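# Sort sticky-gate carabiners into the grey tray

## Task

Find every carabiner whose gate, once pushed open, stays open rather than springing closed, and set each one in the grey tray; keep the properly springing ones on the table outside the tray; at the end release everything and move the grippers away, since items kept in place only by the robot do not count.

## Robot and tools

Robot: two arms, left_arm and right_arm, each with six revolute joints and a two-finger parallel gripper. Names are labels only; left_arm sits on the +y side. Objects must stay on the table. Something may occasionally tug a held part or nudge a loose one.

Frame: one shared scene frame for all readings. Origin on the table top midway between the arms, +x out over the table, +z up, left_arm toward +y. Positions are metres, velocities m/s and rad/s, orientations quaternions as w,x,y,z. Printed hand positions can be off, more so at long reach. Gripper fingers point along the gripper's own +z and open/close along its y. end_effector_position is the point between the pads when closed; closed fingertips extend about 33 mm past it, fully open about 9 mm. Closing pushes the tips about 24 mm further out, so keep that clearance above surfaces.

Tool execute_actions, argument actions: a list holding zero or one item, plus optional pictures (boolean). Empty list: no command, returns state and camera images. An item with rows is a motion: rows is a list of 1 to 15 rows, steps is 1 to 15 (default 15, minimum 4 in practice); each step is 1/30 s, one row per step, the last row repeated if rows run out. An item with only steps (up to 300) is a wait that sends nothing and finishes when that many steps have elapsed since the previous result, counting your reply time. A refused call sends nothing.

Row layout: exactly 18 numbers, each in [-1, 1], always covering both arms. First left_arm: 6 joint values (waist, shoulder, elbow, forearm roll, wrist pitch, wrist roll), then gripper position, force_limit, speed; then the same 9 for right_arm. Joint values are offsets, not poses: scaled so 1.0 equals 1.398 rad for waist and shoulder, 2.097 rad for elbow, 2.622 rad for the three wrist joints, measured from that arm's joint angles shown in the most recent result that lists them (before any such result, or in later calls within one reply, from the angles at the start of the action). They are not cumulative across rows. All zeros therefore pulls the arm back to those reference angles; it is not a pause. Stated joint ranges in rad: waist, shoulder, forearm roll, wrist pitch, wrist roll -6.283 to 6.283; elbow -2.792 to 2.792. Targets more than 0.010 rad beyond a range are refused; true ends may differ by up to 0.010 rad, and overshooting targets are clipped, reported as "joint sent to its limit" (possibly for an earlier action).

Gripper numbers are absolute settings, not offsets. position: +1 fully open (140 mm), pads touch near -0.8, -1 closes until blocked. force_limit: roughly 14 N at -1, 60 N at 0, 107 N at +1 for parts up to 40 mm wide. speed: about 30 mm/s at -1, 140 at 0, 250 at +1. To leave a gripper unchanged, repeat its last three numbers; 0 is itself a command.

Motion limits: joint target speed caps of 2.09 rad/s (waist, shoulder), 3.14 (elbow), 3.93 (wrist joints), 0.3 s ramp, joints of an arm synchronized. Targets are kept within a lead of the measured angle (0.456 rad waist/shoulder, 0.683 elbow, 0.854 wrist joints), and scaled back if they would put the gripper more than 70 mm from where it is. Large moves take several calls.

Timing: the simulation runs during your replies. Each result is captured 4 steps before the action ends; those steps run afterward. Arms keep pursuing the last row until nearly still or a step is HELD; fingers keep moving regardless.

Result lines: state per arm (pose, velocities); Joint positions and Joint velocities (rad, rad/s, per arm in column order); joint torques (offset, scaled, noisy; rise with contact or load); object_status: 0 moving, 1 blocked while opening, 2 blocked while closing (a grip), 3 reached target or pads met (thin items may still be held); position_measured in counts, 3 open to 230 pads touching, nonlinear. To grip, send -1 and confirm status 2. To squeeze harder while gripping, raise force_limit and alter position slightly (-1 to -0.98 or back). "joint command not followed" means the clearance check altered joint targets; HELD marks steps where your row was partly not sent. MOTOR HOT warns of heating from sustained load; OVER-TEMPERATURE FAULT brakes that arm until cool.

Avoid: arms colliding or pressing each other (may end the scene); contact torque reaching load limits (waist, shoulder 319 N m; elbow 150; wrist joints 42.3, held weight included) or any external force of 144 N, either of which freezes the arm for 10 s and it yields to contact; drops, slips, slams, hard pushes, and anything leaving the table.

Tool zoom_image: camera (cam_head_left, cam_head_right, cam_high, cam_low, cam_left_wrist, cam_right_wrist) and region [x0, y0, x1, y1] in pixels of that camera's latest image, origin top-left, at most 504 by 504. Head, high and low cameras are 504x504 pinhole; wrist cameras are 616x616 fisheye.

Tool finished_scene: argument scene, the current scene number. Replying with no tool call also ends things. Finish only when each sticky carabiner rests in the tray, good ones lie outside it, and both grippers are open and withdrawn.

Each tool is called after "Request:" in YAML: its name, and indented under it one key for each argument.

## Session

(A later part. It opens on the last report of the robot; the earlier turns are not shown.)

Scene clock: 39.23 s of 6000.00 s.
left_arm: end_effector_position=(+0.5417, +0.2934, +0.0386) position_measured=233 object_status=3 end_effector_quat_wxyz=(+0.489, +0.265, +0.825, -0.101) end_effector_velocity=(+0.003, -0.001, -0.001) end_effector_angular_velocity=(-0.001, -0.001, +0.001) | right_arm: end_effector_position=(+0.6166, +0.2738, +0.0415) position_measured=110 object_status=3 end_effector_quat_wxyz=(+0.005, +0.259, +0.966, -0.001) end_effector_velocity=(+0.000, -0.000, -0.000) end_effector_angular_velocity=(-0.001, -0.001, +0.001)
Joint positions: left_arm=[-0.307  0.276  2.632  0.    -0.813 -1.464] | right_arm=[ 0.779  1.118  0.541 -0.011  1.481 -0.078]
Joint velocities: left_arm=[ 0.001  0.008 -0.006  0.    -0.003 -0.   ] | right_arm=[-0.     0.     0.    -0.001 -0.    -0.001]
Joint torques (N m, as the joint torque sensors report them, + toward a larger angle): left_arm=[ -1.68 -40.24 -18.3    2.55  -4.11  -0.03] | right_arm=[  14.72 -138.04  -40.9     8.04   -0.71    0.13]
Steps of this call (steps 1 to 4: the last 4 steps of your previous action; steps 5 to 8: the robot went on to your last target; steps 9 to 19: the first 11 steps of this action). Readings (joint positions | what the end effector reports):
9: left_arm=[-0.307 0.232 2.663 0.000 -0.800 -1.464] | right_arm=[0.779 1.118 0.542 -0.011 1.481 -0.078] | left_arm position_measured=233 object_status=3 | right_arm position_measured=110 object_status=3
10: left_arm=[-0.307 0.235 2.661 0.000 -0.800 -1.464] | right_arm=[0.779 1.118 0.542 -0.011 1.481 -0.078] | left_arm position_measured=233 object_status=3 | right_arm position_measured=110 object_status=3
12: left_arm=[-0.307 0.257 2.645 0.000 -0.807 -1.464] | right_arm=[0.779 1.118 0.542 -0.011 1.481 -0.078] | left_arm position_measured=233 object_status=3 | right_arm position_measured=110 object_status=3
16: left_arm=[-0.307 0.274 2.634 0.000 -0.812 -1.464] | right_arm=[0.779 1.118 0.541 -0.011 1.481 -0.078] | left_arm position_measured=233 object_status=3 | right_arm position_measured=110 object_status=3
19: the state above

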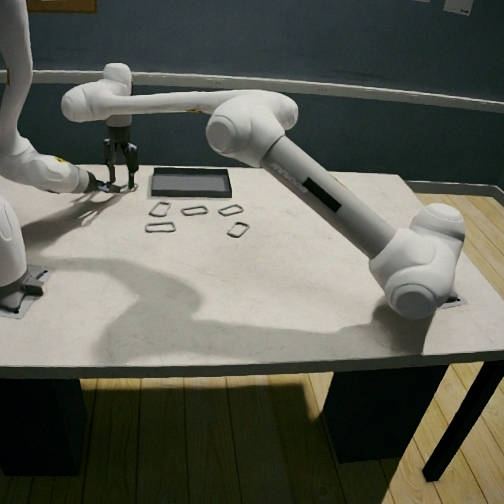

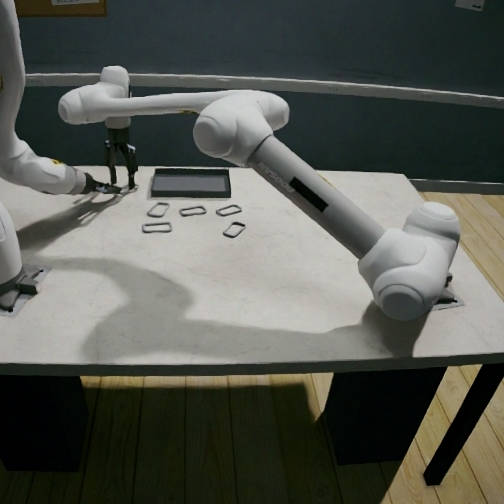

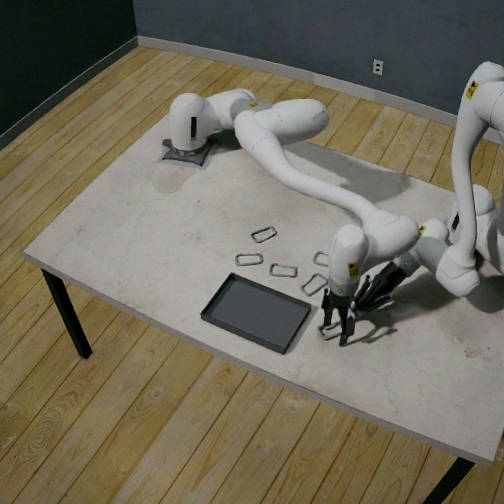

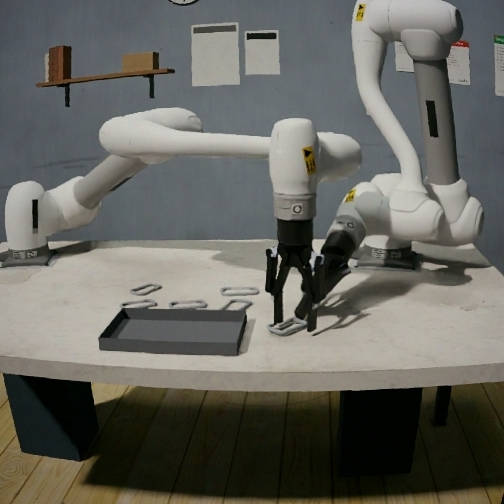

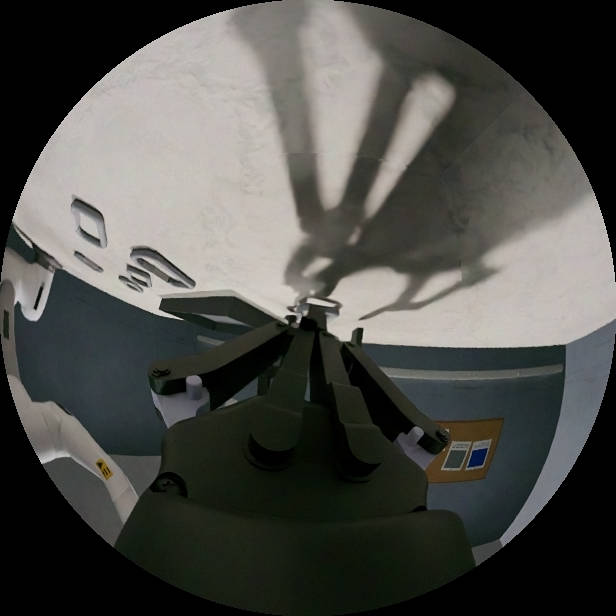

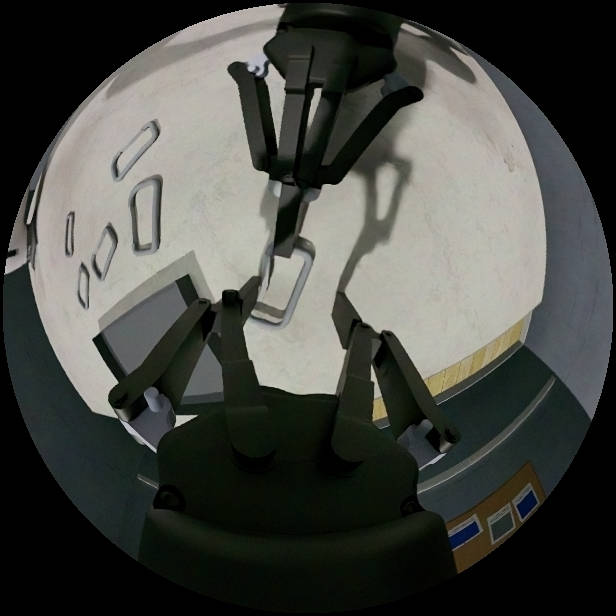

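Request:
execute_actions:
  actions:
    - {"rows":[[0,0,0,0,0,0,-1,0,0.5,0,-0.001,-0.005,0,0.0045,0,0.15,-0.5,0],[0,0,0,0,0,0,-1,0,0.5,0,-0.001,-0.005,0,0.0045,0,0.15,-0.5,0],[0,0,0,0,0,0,-1,0,0.5,0,-0.001,-0.005,0,0.0045,0,0.15,-0.5,0],[0,0,0,0,0,0,-1,0,0.5,0,-0.002,-0.011,0,0.01,0,0.15,-0.5,0]],"steps":15}
  pictures: true

Request:
zoom_image:
  camera: "cam_right_wrist"
  region: [210, 170, 390, 350]

Request:
zoom_image:
  camera: "cam_low"
  region: [240, 270, 360, 350]

Scene clock: 39.87 s of 6000.00 s.
left_arm: end_effector_position=(+0.5418, +0.2934, +0.0386) position_measured=233 object_status=3 end_effector_quat_wxyz=(+0.489, +0.265, +0.825, -0.101) end_effector_velocity=(-0.000, +0.001, -0.001) end_effector_angular_velocity=(+0.002, +0.001, +0.000) | right_arm: end_effector_position=(+0.6167, +0.2740, +0.0570) position_measured=110 object_status=3 end_effector_quat_wxyz=(+0.005, +0.260, +0.966, -0.002) end_effector_velocity=(-0.001, +0.000, +0.006) end_effector_angular_velocity=(-0.000, +0.001, +0.001)
Joint positions: left_arm=[-0.307  0.276  2.632  0.    -0.813 -1.464] | right_arm=[ 0.779  1.116  0.519 -0.011  1.507 -0.078]
Joint velocities: left_arm=[ 0.001  0.001  0.    -0.     0.     0.001] | right_arm=[ 0.001 -0.    -0.01   0.     0.011 -0.001]
Joint torques (N m, as the joint torque sensors report them, + toward a larger angle): left_arm=[ -0.1  -38.51 -10.8    1.77  -2.01  -0.03] | right_arm=[   3.57 -136.02  -39.24    4.37    0.23   -0.3 ]
Steps of this call (steps 1 to 4: the last 4 steps of your previous action; steps 5 to 8: the robot went on to your last target; steps 9 to 19: the first 11 steps of this action). Readings (joint positions | what the end effector reports):
9: left_arm=[-0.307 0.276 2.632 0.000 -0.813 -1.464] | right_arm=[0.779 1.118 0.541 -0.011 1.481 -0.078] | left_arm position_measured=233 object_status=3 | right_arm position_measured=110 object_status=3
10: left_arm=[-0.307 0.276 2.632 0.000 -0.813 -1.464] | right_arm=[0.779 1.118 0.539 -0.011 1.484 -0.078] | left_arm position_measured=233 object_status=3 | right_arm position_measured=110 object_status=3
12: left_arm=[-0.307 0.276 2.632 0.000 -0.813 -1.464] | right_arm=[0.779 1.117 0.534 -0.011 1.490 -0.078] | left_arm position_measured=233 object_status=3 | right_arm position_measured=110 object_status=3
16: left_arm=[-0.307 0.276 2.632 0.000 -0.813 -1.464] | right_arm=[0.779 1.116 0.521 -0.011 1.504 -0.078] | left_arm position_measured=233 object_status=3 | right_arm position_measured=110 object_status=3
19: the state above

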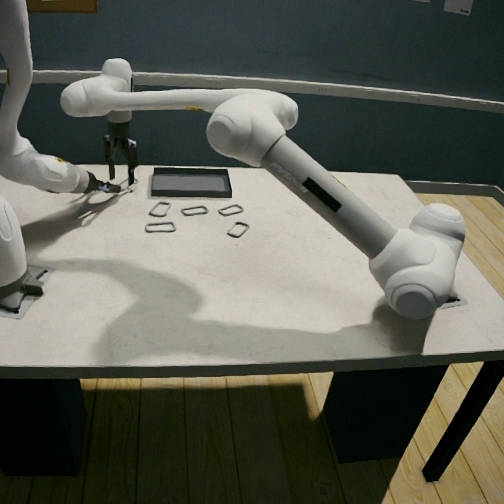

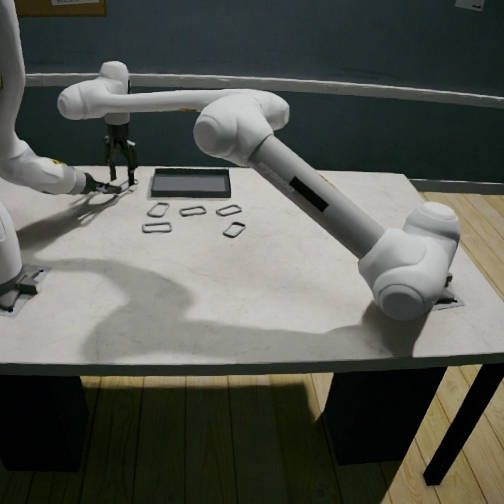

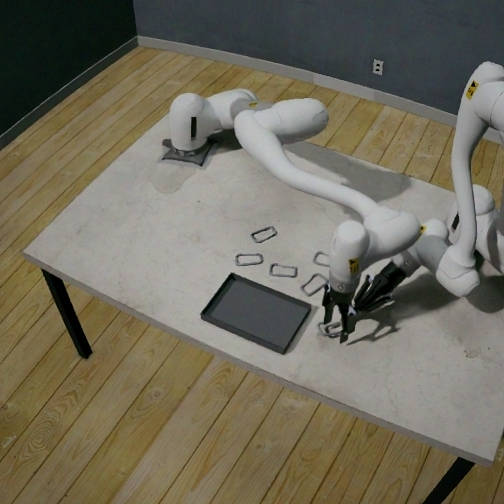

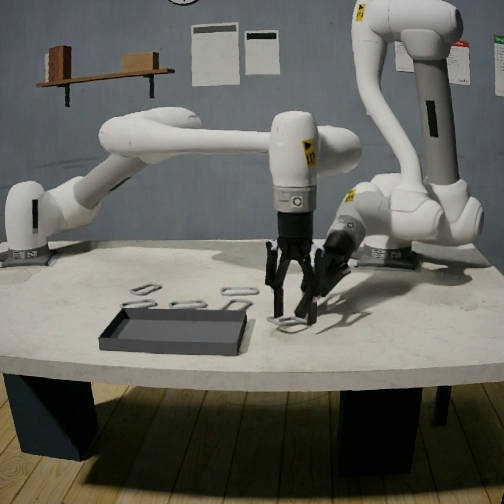

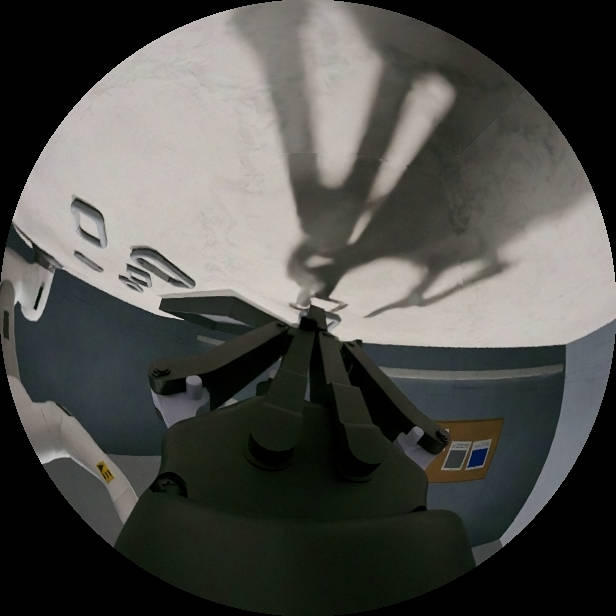

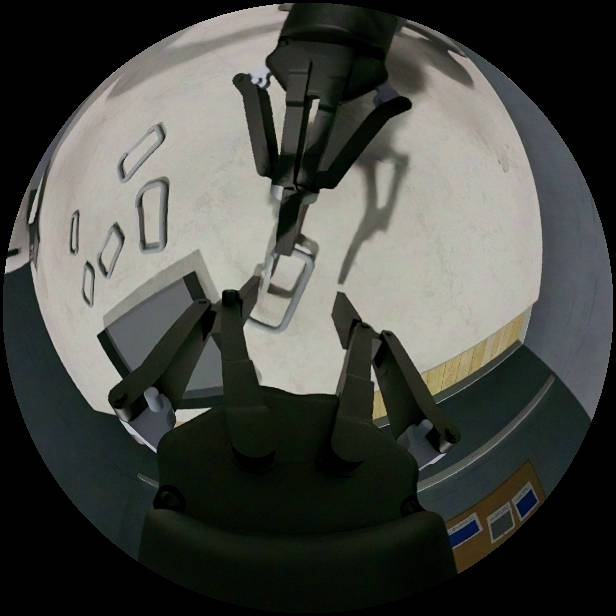

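Region (210, 170, 390, 350) of cam_right_wrist's 616x616 image, scaled by 2.800, with more detail than that image has.

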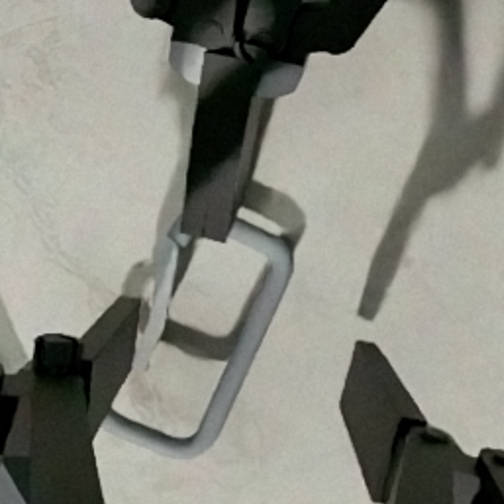

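Region (240, 270, 360, 350) of cam_low's 504x504 image, scaled by 4.200, with more detail than that image has.

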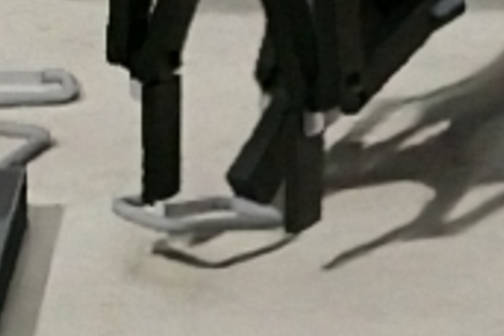

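Request:
execute_actions:
  actions:
    - {"rows":[[0,0.002,-0.003,0,0.001,0,-1,0,0.5,0,-0.001,-0.006,0,0.0055,0,0.15,-0.5,0],[0,0.002,-0.003,0,0.001,0,-1,0,0.5,0,-0.001,-0.006,0,0.0055,0,0.15,-0.5,0],[0,0.002,-0.003,0,0.001,0,-1,0,0.5,0,-0.001,-0.006,0,0.0055,0,0.15,-0.5,0],[0,0.005,-0.0067,0,0.0027,0,-1,0,0.5,0,-0.002,-0.012,0,0.011,0,0.15,-0.5,0],[0,0.005,-0.0067,0,0.0027,0,-1,0,0.5,0,-0.002,-0.012,0,0.011,0,0.15,-0.5,0],[0,0.005,-0.0067,0,0.0027,0,-1,0,0.5,0,-0.003,-0.018,0,0.016,0,0.15,-0.5,0]],"steps":15}
  pictures: true

Request:
zoom_image:
  camera: "cam_right_wrist"
  region: [210, 170, 390, 350]

Request:
zoom_image:
  camera: "cam_low"
  region: [240, 270, 360, 350]

Scene clock: 40.53 s of 6000.00 s.
left_arm: end_effector_position=(+0.5485, +0.2896, +0.0384) position_measured=233 object_status=3 end_effector_quat_wxyz=(+0.489, +0.265, +0.825, -0.101) end_effector_velocity=(+0.003, -0.002, -0.000) end_effector_angular_velocity=(-0.002, +0.001, +0.002) | right_arm: end_effector_position=(+0.6166, +0.2738, +0.0813) position_measured=110 object_status=3 end_effector_quat_wxyz=(+0.005, +0.260, +0.966, -0.002) end_effector_velocity=(-0.001, -0.001, +0.016) end_effector_angular_velocity=(-0.004, +0.002, +0.000)
Joint positions: left_arm=[-0.307  0.283  2.619  0.    -0.806 -1.464] | right_arm=[ 0.779  1.112  0.484 -0.011  1.546 -0.078]
Joint velocities: left_arm=[-0.001  0.003 -0.006 -0.001  0.003 -0.002] | right_arm=[ 0.001 -0.    -0.028 -0.001  0.033 -0.   ]
Joint torques (N m, as the joint torque sensors report them, + toward a larger angle): left_arm=[ -0.2  -41.83 -10.7    1.89  -1.84   0.09] | right_arm=[   3.03 -135.47  -39.55    4.51    0.03   -0.21]
Steps of this call (steps 1 to 4: the last 4 steps of your previous action; steps 5 to 9: the robot went on to your last target; steps 10 to 20: the first 11 steps of this action). Readings (joint positions | what the end effector reports):
10: left_arm=[-0.307 0.276 2.632 0.000 -0.813 -1.464] | right_arm=[0.779 1.115 0.518 -0.011 1.508 -0.078] | left_arm position_measured=233 object_status=3 | right_arm position_measured=110 object_status=3
11: left_arm=[-0.307 0.276 2.631 0.000 -0.812 -1.464] | right_arm=[0.779 1.115 0.516 -0.011 1.511 -0.078] | left_arm position_measured=233 object_status=3 | right_arm position_measured=110 object_status=3
13: left_arm=[-0.307 0.278 2.628 0.000 -0.811 -1.464] | right_arm=[0.779 1.114 0.510 -0.011 1.517 -0.078] | left_arm position_measured=233 object_status=3 | right_arm position_measured=110 object_status=3
17: left_arm=[-0.307 0.282 2.620 0.000 -0.807 -1.464] | right_arm=[0.779 1.112 0.491 -0.011 1.538 -0.078] | left_arm position_measured=233 object_status=3 | right_arm position_measured=110 object_status=3
20: the state above

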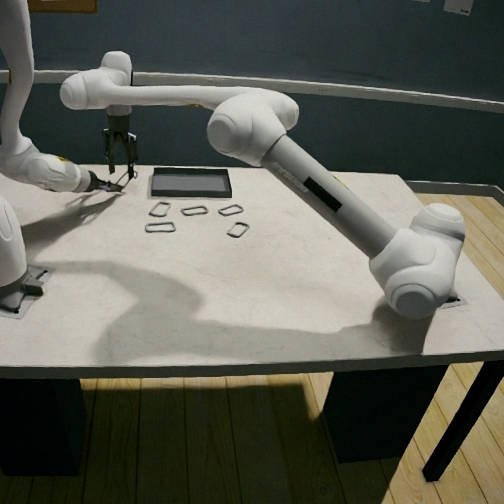

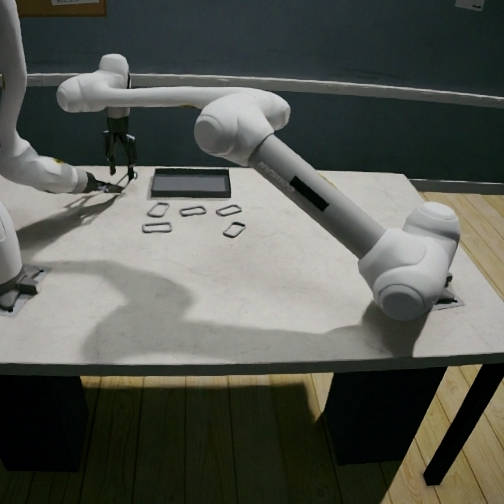

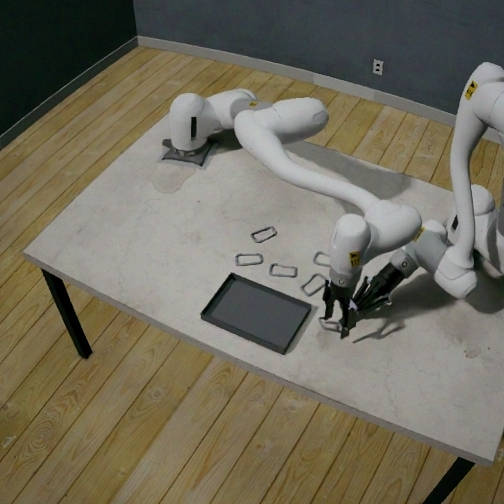

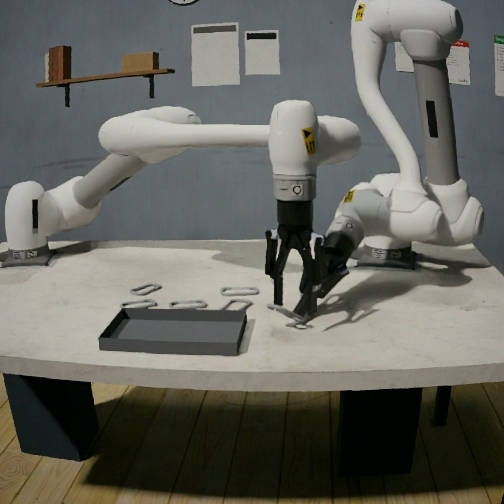

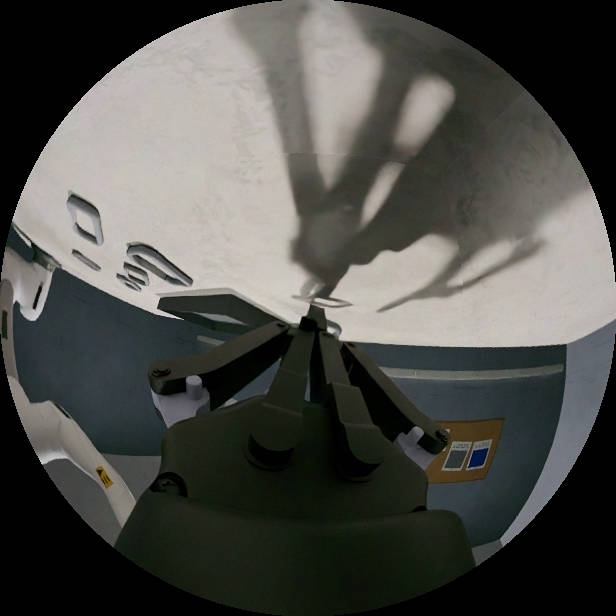

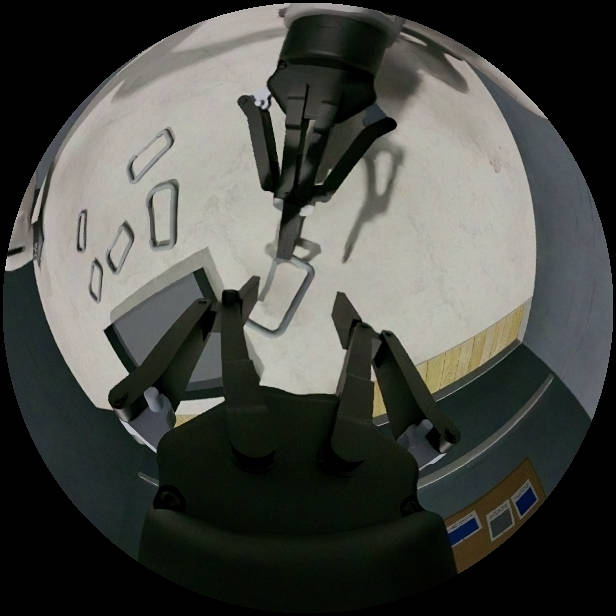

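Region (210, 170, 390, 350) of cam_right_wrist's 616x616 image, scaled by 2.800, with more detail than that image has.

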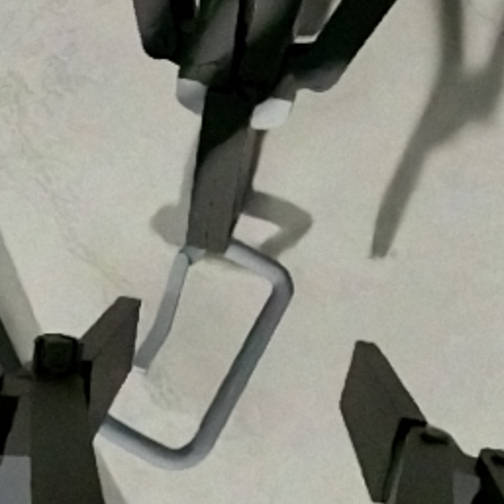

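Region (240, 270, 360, 350) of cam_low's 504x504 image, scaled by 4.200, with more detail than that image has.

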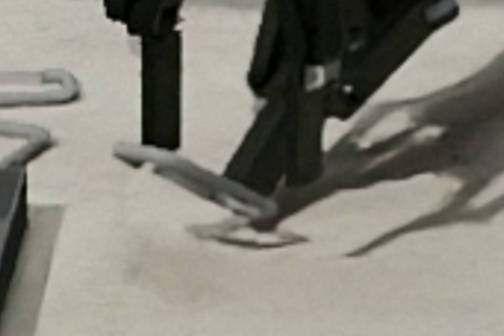

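Request:
execute_actions:
  actions:
    - {"rows":[[0,0.002,-0.003,0,0.001,0,-1,0,0.5,0,-0.001,-0.004,0,0.0035,0,0.15,-0.5,0],[0,0.002,-0.003,0,0.001,0,-1,0,0.5,0,-0.001,-0.004,0,0.0035,0,0.15,-0.5,0],[0,0.005,-0.0067,0,0.0027,0,-1,0,0.5,0,-0.001,-0.008,0,0.007,0,0.15,-0.5,0],[0,0.005,-0.0067,0,0.0027,0,-1,0,0.5,0,-0.001,-0.008,0,0.007,0,0.15,-0.5,0],[0,0.005,-0.0067,0,0.0027,0,-1,0,0.5,0,-0.002,-0.012,0,0.011,0,0.15,-0.5,0]],"steps":15}
  pictures: true

Request:
zoom_image:
  camera: "cam_low"
  region: [240, 270, 360, 350]

Request:
zoom_image:
  camera: "cam_right_wrist"
  region: [210, 170, 390, 350]

Scene clock: 41.10 s of 6000.00 s.
left_arm: end_effector_position=(+0.5553, +0.2857, +0.0381) position_measured=233 object_status=3 end_effector_quat_wxyz=(+0.489, +0.265, +0.825, -0.101) end_effector_velocity=(+0.002, -0.001, +0.000) end_effector_angular_velocity=(-0.001, -0.000, +0.001) | right_arm: end_effector_position=(+0.6161, +0.2731, +0.0978) position_measured=110 object_status=3 end_effector_quat_wxyz=(+0.005, +0.260, +0.966, -0.002) end_effector_velocity=(-0.000, -0.001, +0.007) end_effector_angular_velocity=(-0.002, +0.001, -0.000)
Joint positions: left_arm=[-0.307  0.289  2.605  0.    -0.799 -1.464] | right_arm=[ 0.779  1.109  0.459 -0.011  1.574 -0.078]
Joint velocities: left_arm=[-0.     0.001 -0.004 -0.     0.002 -0.001] | right_arm=[-0.     0.001 -0.014 -0.     0.016 -0.   ]
Joint torques (N m, as the joint torque sensors report them, + toward a larger angle): left_arm=[ -0.27 -39.72 -12.41   1.77  -2.33   0.03] | right_arm=[   2.1  -136.62  -40.09    4.57   -0.16   -0.21]
Steps of this call (steps 1 to 4: the last 4 steps of your previous action; steps 5 to 6: the robot went on to your last target; steps 7 to 17: the first 11 steps of this action). Readings (joint positions | what the end effector reports):
7: left_arm=[-0.307 0.283 2.618 0.000 -0.806 -1.464] | right_arm=[0.779 1.111 0.481 -0.011 1.549 -0.078] | left_arm position_measured=233 object_status=3 | right_arm position_measured=110 object_status=3
8: left_arm=[-0.307 0.283 2.617 0.000 -0.805 -1.464] | right_arm=[0.779 1.111 0.480 -0.011 1.550 -0.078] | left_arm position_measured=233 object_status=3 | right_arm position_measured=110 object_status=3
10: left_arm=[-0.307 0.286 2.613 0.000 -0.803 -1.464] | right_arm=[0.779 1.110 0.475 -0.011 1.556 -0.078] | left_arm position_measured=233 object_status=3 | right_arm position_measured=110 object_status=3
14: left_arm=[-0.307 0.289 2.606 0.000 -0.800 -1.464] | right_arm=[0.779 1.109 0.462 -0.011 1.571 -0.078] | left_arm position_measured=233 object_status=3 | right_arm position_measured=110 object_status=3
17: the state above

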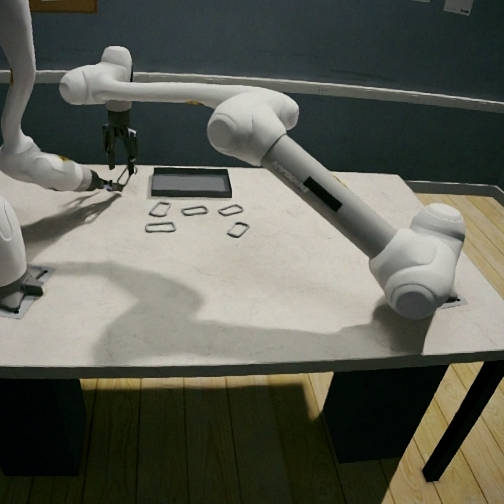

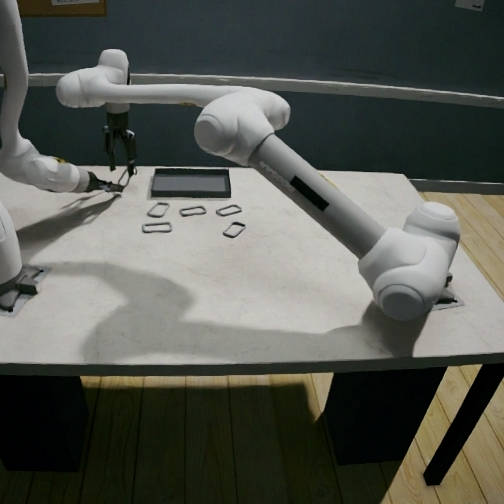

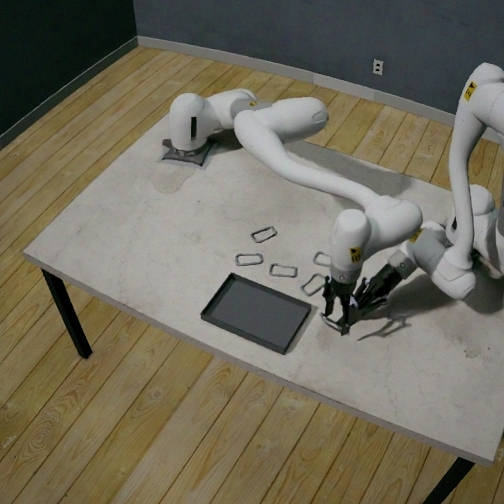

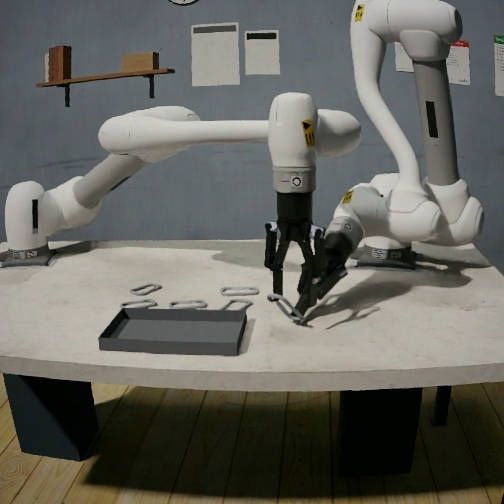

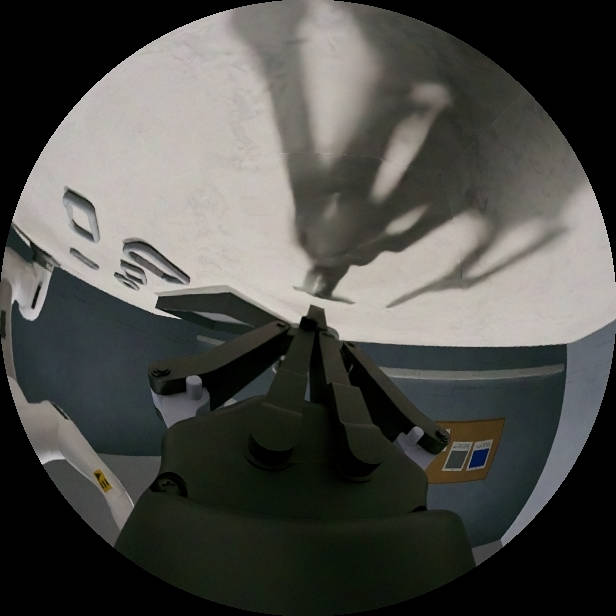

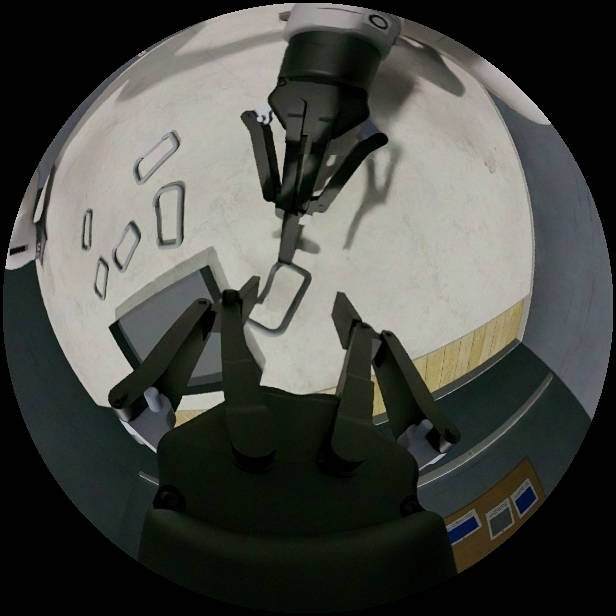

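Region (240, 270, 360, 350) of cam_low's 504x504 image, scaled by 4.200, with more detail than that image has.

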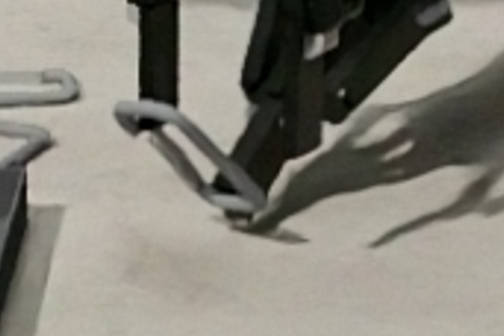

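Region (210, 170, 390, 350) of cam_right_wrist's 616x616 image, scaled by 2.800, with more detail than that image has.

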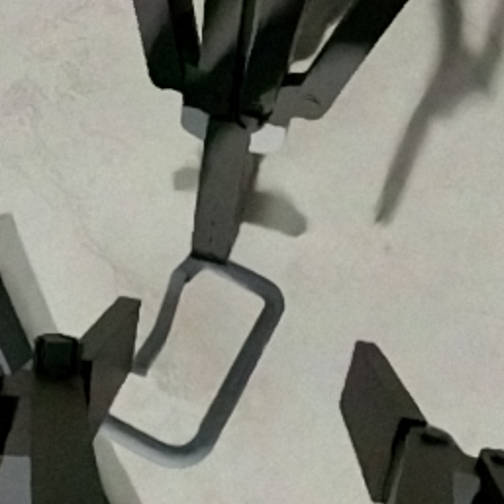

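Request:
execute_actions:
  actions:
    - {"rows":[[0,0.007,0.0005,0,-0.004,0,-1,0,0.5,0,0,0,0,0,0,0.15,-0.5,0],[0,0.015,0.001,0,-0.009,0,-1,0,0.5,0,0,0,0,0,0,0.15,-0.5,0],[0,0.015,0.001,0,-0.009,0,-1,0,0.5,0,0,0,0,0,0,0.15,-0.5,0],[0,0.015,0.001,0,-0.009,0,-1,0,0.5,0,0,0,0,0,0,0.15,-0.5,0],[0,0.015,0.001,0,-0.009,0,-1,0,0.5,0,-0.001,-0.004,0,0.0035,0,0.15,-0.5,0],[0,0.015,0.001,0,-0.009,0,-1,0,0.5,0,-0.001,-0.008,0,0.007,0,0.15,-0.5,0],[0,0.015,0.001,0,-0.009,0,-1,0,0.5,0,-0.002,-0.012,0,0.011,0,0.15,-0.5,0]],"steps":15}
  pictures: true

Request:
zoom_image:
  camera: "cam_low"
  region: [240, 270, 360, 350]

Scene clock: 42.13 s of 6000.00 s.
left_arm: end_effector_position=(+0.5553, +0.2858, +0.0315) position_measured=233 object_status=3 end_effector_quat_wxyz=(+0.489, +0.265, +0.825, -0.101) end_effector_velocity=(+0.000, -0.000, -0.000) end_effector_angular_velocity=(-0.000, -0.002, -0.001) | right_arm: end_effector_position=(+0.6155, +0.2723, +0.1130) position_measured=110 object_status=3 end_effector_quat_wxyz=(+0.005, +0.260, +0.966, -0.002) end_effector_velocity=(-0.002, -0.004, +0.023) end_effector_angular_velocity=(-0.011, +0.007, -0.001)
Joint positions: left_arm=[-0.307  0.31   2.607  0.    -0.822 -1.464] | right_arm=[ 0.779  1.106  0.437 -0.011  1.599 -0.078]
Joint velocities: left_arm=[-0.     0.003  0.001  0.    -0.006  0.001] | right_arm=[-0.     0.    -0.04  -0.     0.053  0.   ]
Joint torques (N m, as the joint torque sensors report them, + toward a larger angle): left_arm=[ -0.36 -44.28  -9.75   1.8   -2.04   0.01] | right_arm=[   4.49 -128.58  -37.3     3.98   -0.44   -0.11]
Steps of this call (steps 1 to 4: the last 4 steps of your previous action; steps 5 to 15: the robot went on to your last target; steps 16 to 20: nothing new was sent; steps 21 to 31: the first 11 steps of this action). Readings (joint positions | what the end effector reports):
21: left_arm=[-0.307 0.290 2.605 0.000 -0.799 -1.464] | right_arm=[0.779 1.109 0.458 -0.011 1.575 -0.078] | left_arm position_measured=233 object_status=3 | right_arm position_measured=110 object_status=3
22: left_arm=[-0.307 0.292 2.605 0.000 -0.800 -1.464] | right_arm=[0.779 1.109 0.458 -0.011 1.575 -0.078] | left_arm position_measured=233 object_status=3 | right_arm position_measured=110 object_status=3
24: left_arm=[-0.307 0.301 2.606 0.000 -0.811 -1.464] | right_arm=[0.779 1.109 0.459 -0.011 1.575 -0.078] | left_arm position_measured=233 object_status=3 | right_arm position_measured=110 object_status=3
28: left_arm=[-0.307 0.309 2.607 0.000 -0.821 -1.464] | right_arm=[0.779 1.108 0.448 -0.011 1.587 -0.078] | left_arm position_measured=233 object_status=3 | right_arm position_measured=110 object_status=3
31: the state above

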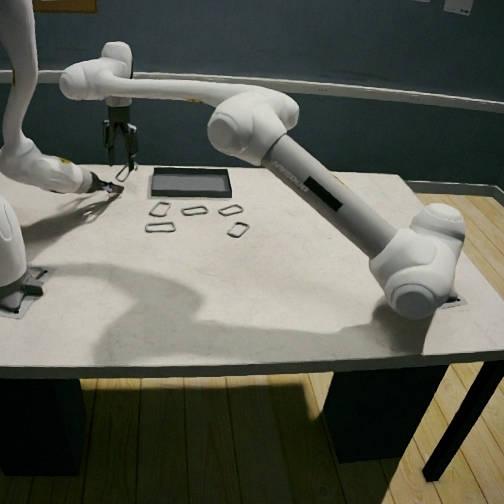

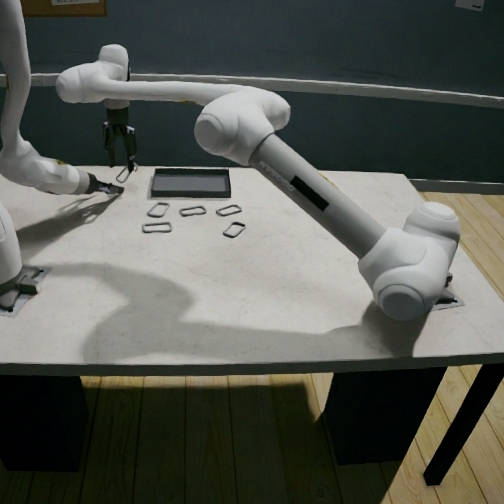

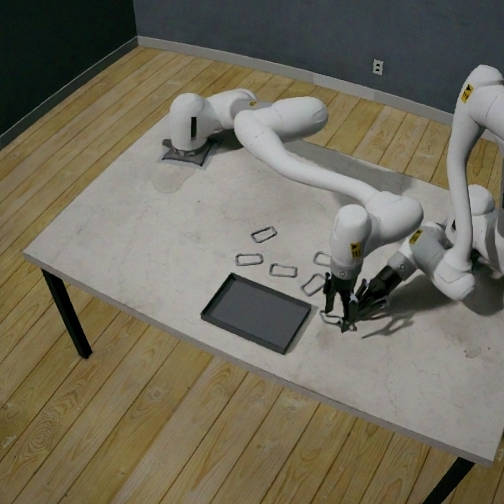

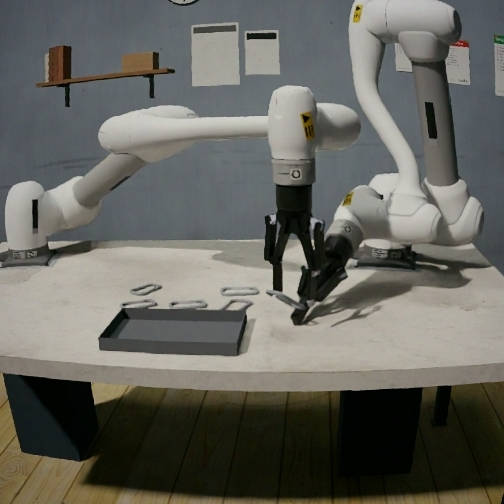

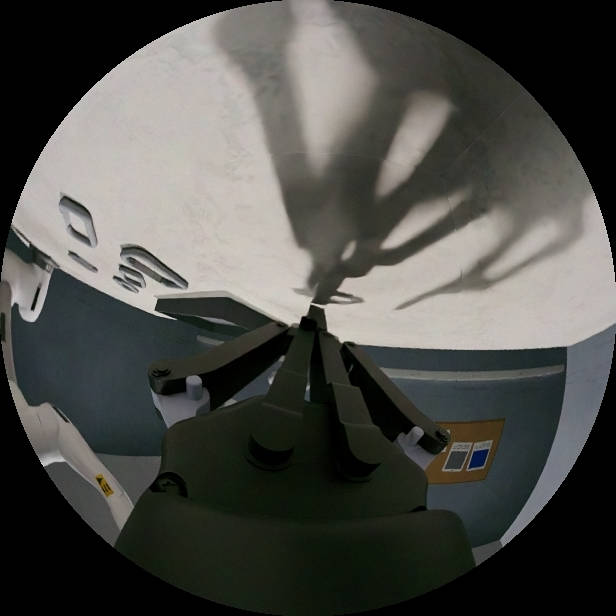

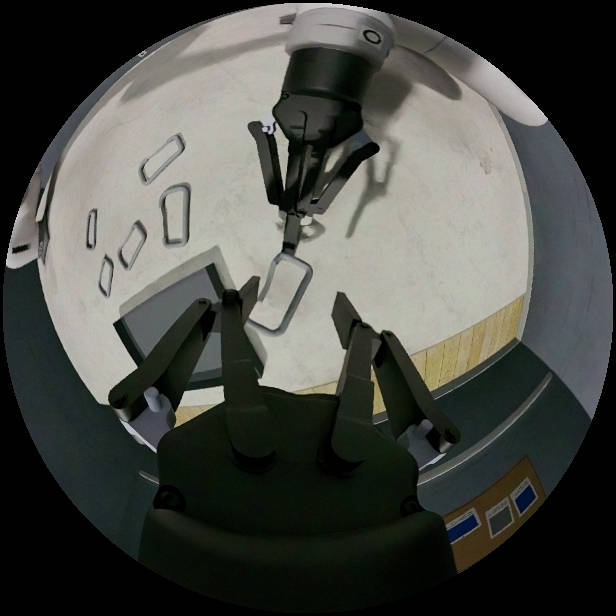

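Region (240, 270, 360, 350) of cam_low's 504x504 image, scaled by 4.200, with more detail than that image has.

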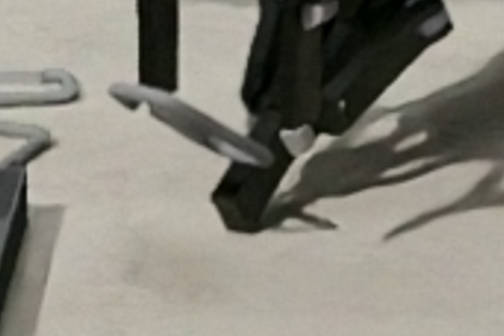

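Request:
execute_actions:
  actions:
    - {"rows":[[0.008,-0.035,0.025,0,-0.0015,0,0.15,-0.3,0.3,0,0,0,0,0,0,0.15,-0.5,0]],"steps":15}
  pictures: true

Request:
zoom_image:
  camera: "cam_low"
  region: [240, 260, 370, 350]

Scene clock: 43.03 s of 6000.00 s.
left_arm: end_effector_position=(+0.5314, +0.3065, +0.0396) position_measured=145 object_status=0 end_effector_quat_wxyz=(+0.490, +0.260, +0.826, -0.099) end_effector_velocity=(-0.005, +0.002, +0.001) end_effector_angular_velocity=(+0.001, +0.000, -0.001) | right_arm: end_effector_position=(+0.6155, +0.2723, +0.1133) position_measured=110 object_status=3 end_effector_quat_wxyz=(+0.005, +0.260, +0.966, -0.002) end_effector_velocity=(-0.000, -0.000, -0.001) end_effector_angular_velocity=(-0.000, +0.000, -0.001)
Joint positions: left_arm=[-0.296  0.262  2.659  0.    -0.826 -1.464] | right_arm=[ 0.779  1.106  0.437 -0.011  1.599 -0.078]
Joint velocities: left_arm=[-0.    -0.008  0.009  0.    -0.001  0.   ] | right_arm=[-0.     0.     0.001  0.    -0.001  0.001]
Joint torques (N m, as the joint torque sensors report them, + toward a larger angle): left_arm=[ -1.39 -34.74 -10.55   1.86  -2.13   0.02] | right_arm=[   3.26 -136.7   -40.23    4.47   -0.12   -0.15]
Steps of this call (steps 1 to 4: the last 4 steps of your previous action; steps 5 to 15: the robot went on to your last target; step 16: nothing new was sent; steps 17 to 27: the first 11 steps of this action). Readings (joint positions | what the end effector reports):
17: left_arm=[-0.307 0.310 2.607 0.000 -0.823 -1.464] | right_arm=[0.779 1.106 0.434 -0.011 1.603 -0.078] | left_arm position_measured=233 object_status=0 | right_arm position_measured=110 object_status=3
18: left_arm=[-0.306 0.307 2.611 0.000 -0.823 -1.464] | right_arm=[0.779 1.106 0.435 -0.011 1.602 -0.078] | left_arm position_measured=233 object_status=0 | right_arm position_measured=110 object_status=3
20: left_arm=[-0.301 0.284 2.636 0.000 -0.825 -1.464] | right_arm=[0.779 1.106 0.436 -0.011 1.600 -0.078] | left_arm position_measured=211 object_status=0 | right_arm position_measured=110 object_status=3
24: left_arm=[-0.296 0.263 2.657 0.000 -0.826 -1.464] | right_arm=[0.779 1.106 0.437 -0.011 1.599 -0.078] | left_arm position_measured=173 object_status=0 | right_arm position_measured=110 object_status=3
27: the state above

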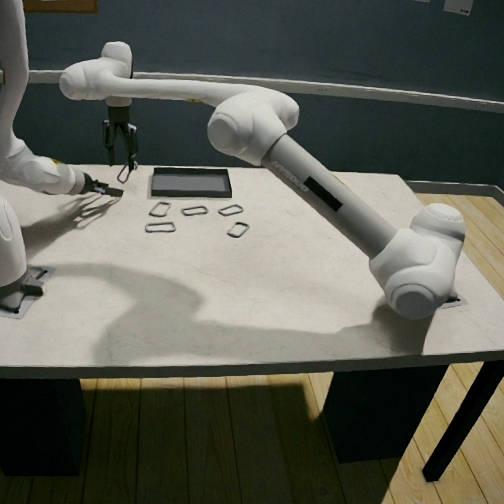

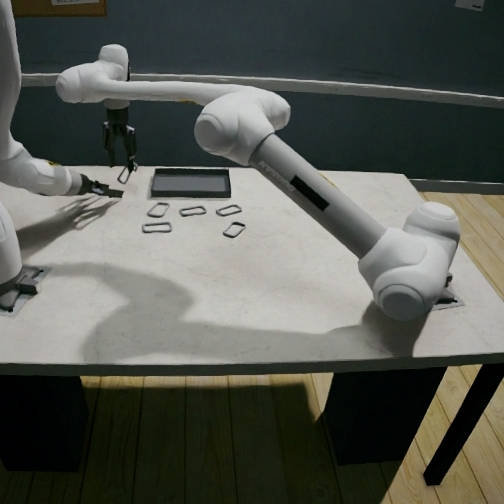

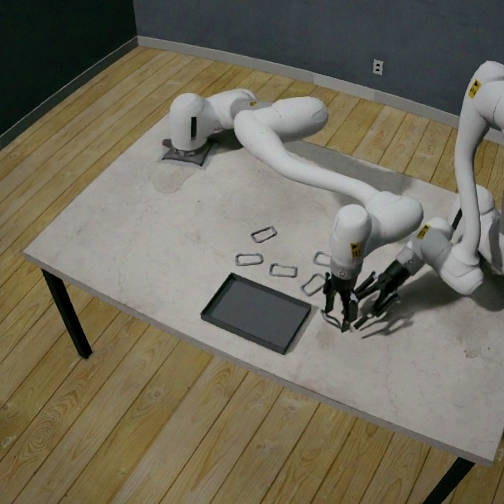

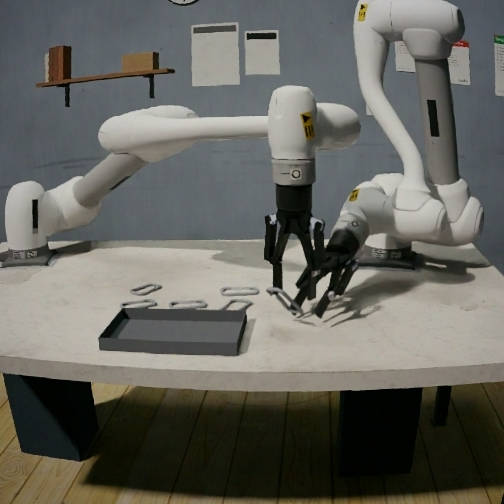

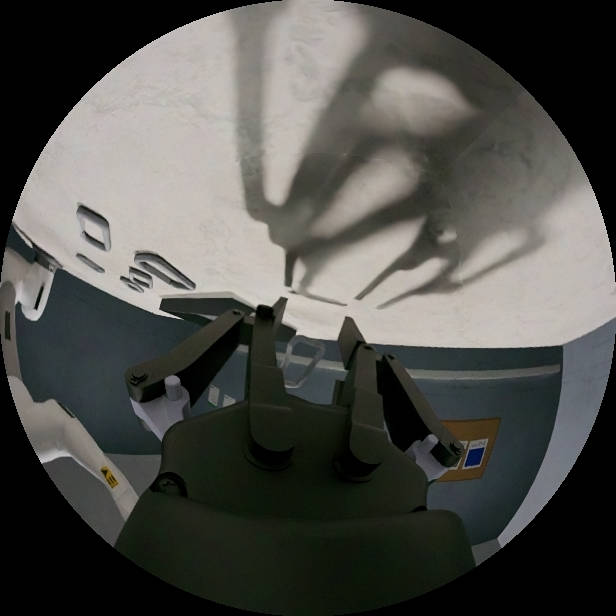

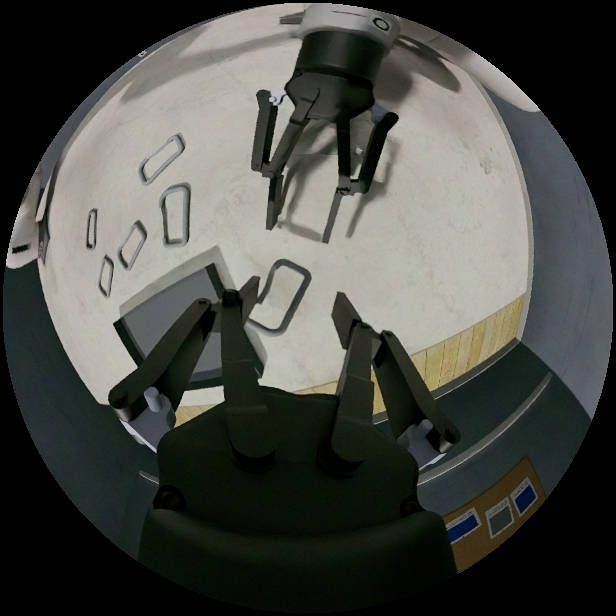

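Region (240, 260, 370, 350) of cam_low's 504x504 image, scaled by 3.877, with more detail than that image has; it fills the top 349 rows of this view, and the rest is white.

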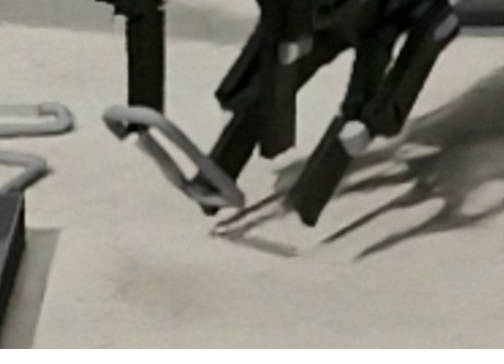

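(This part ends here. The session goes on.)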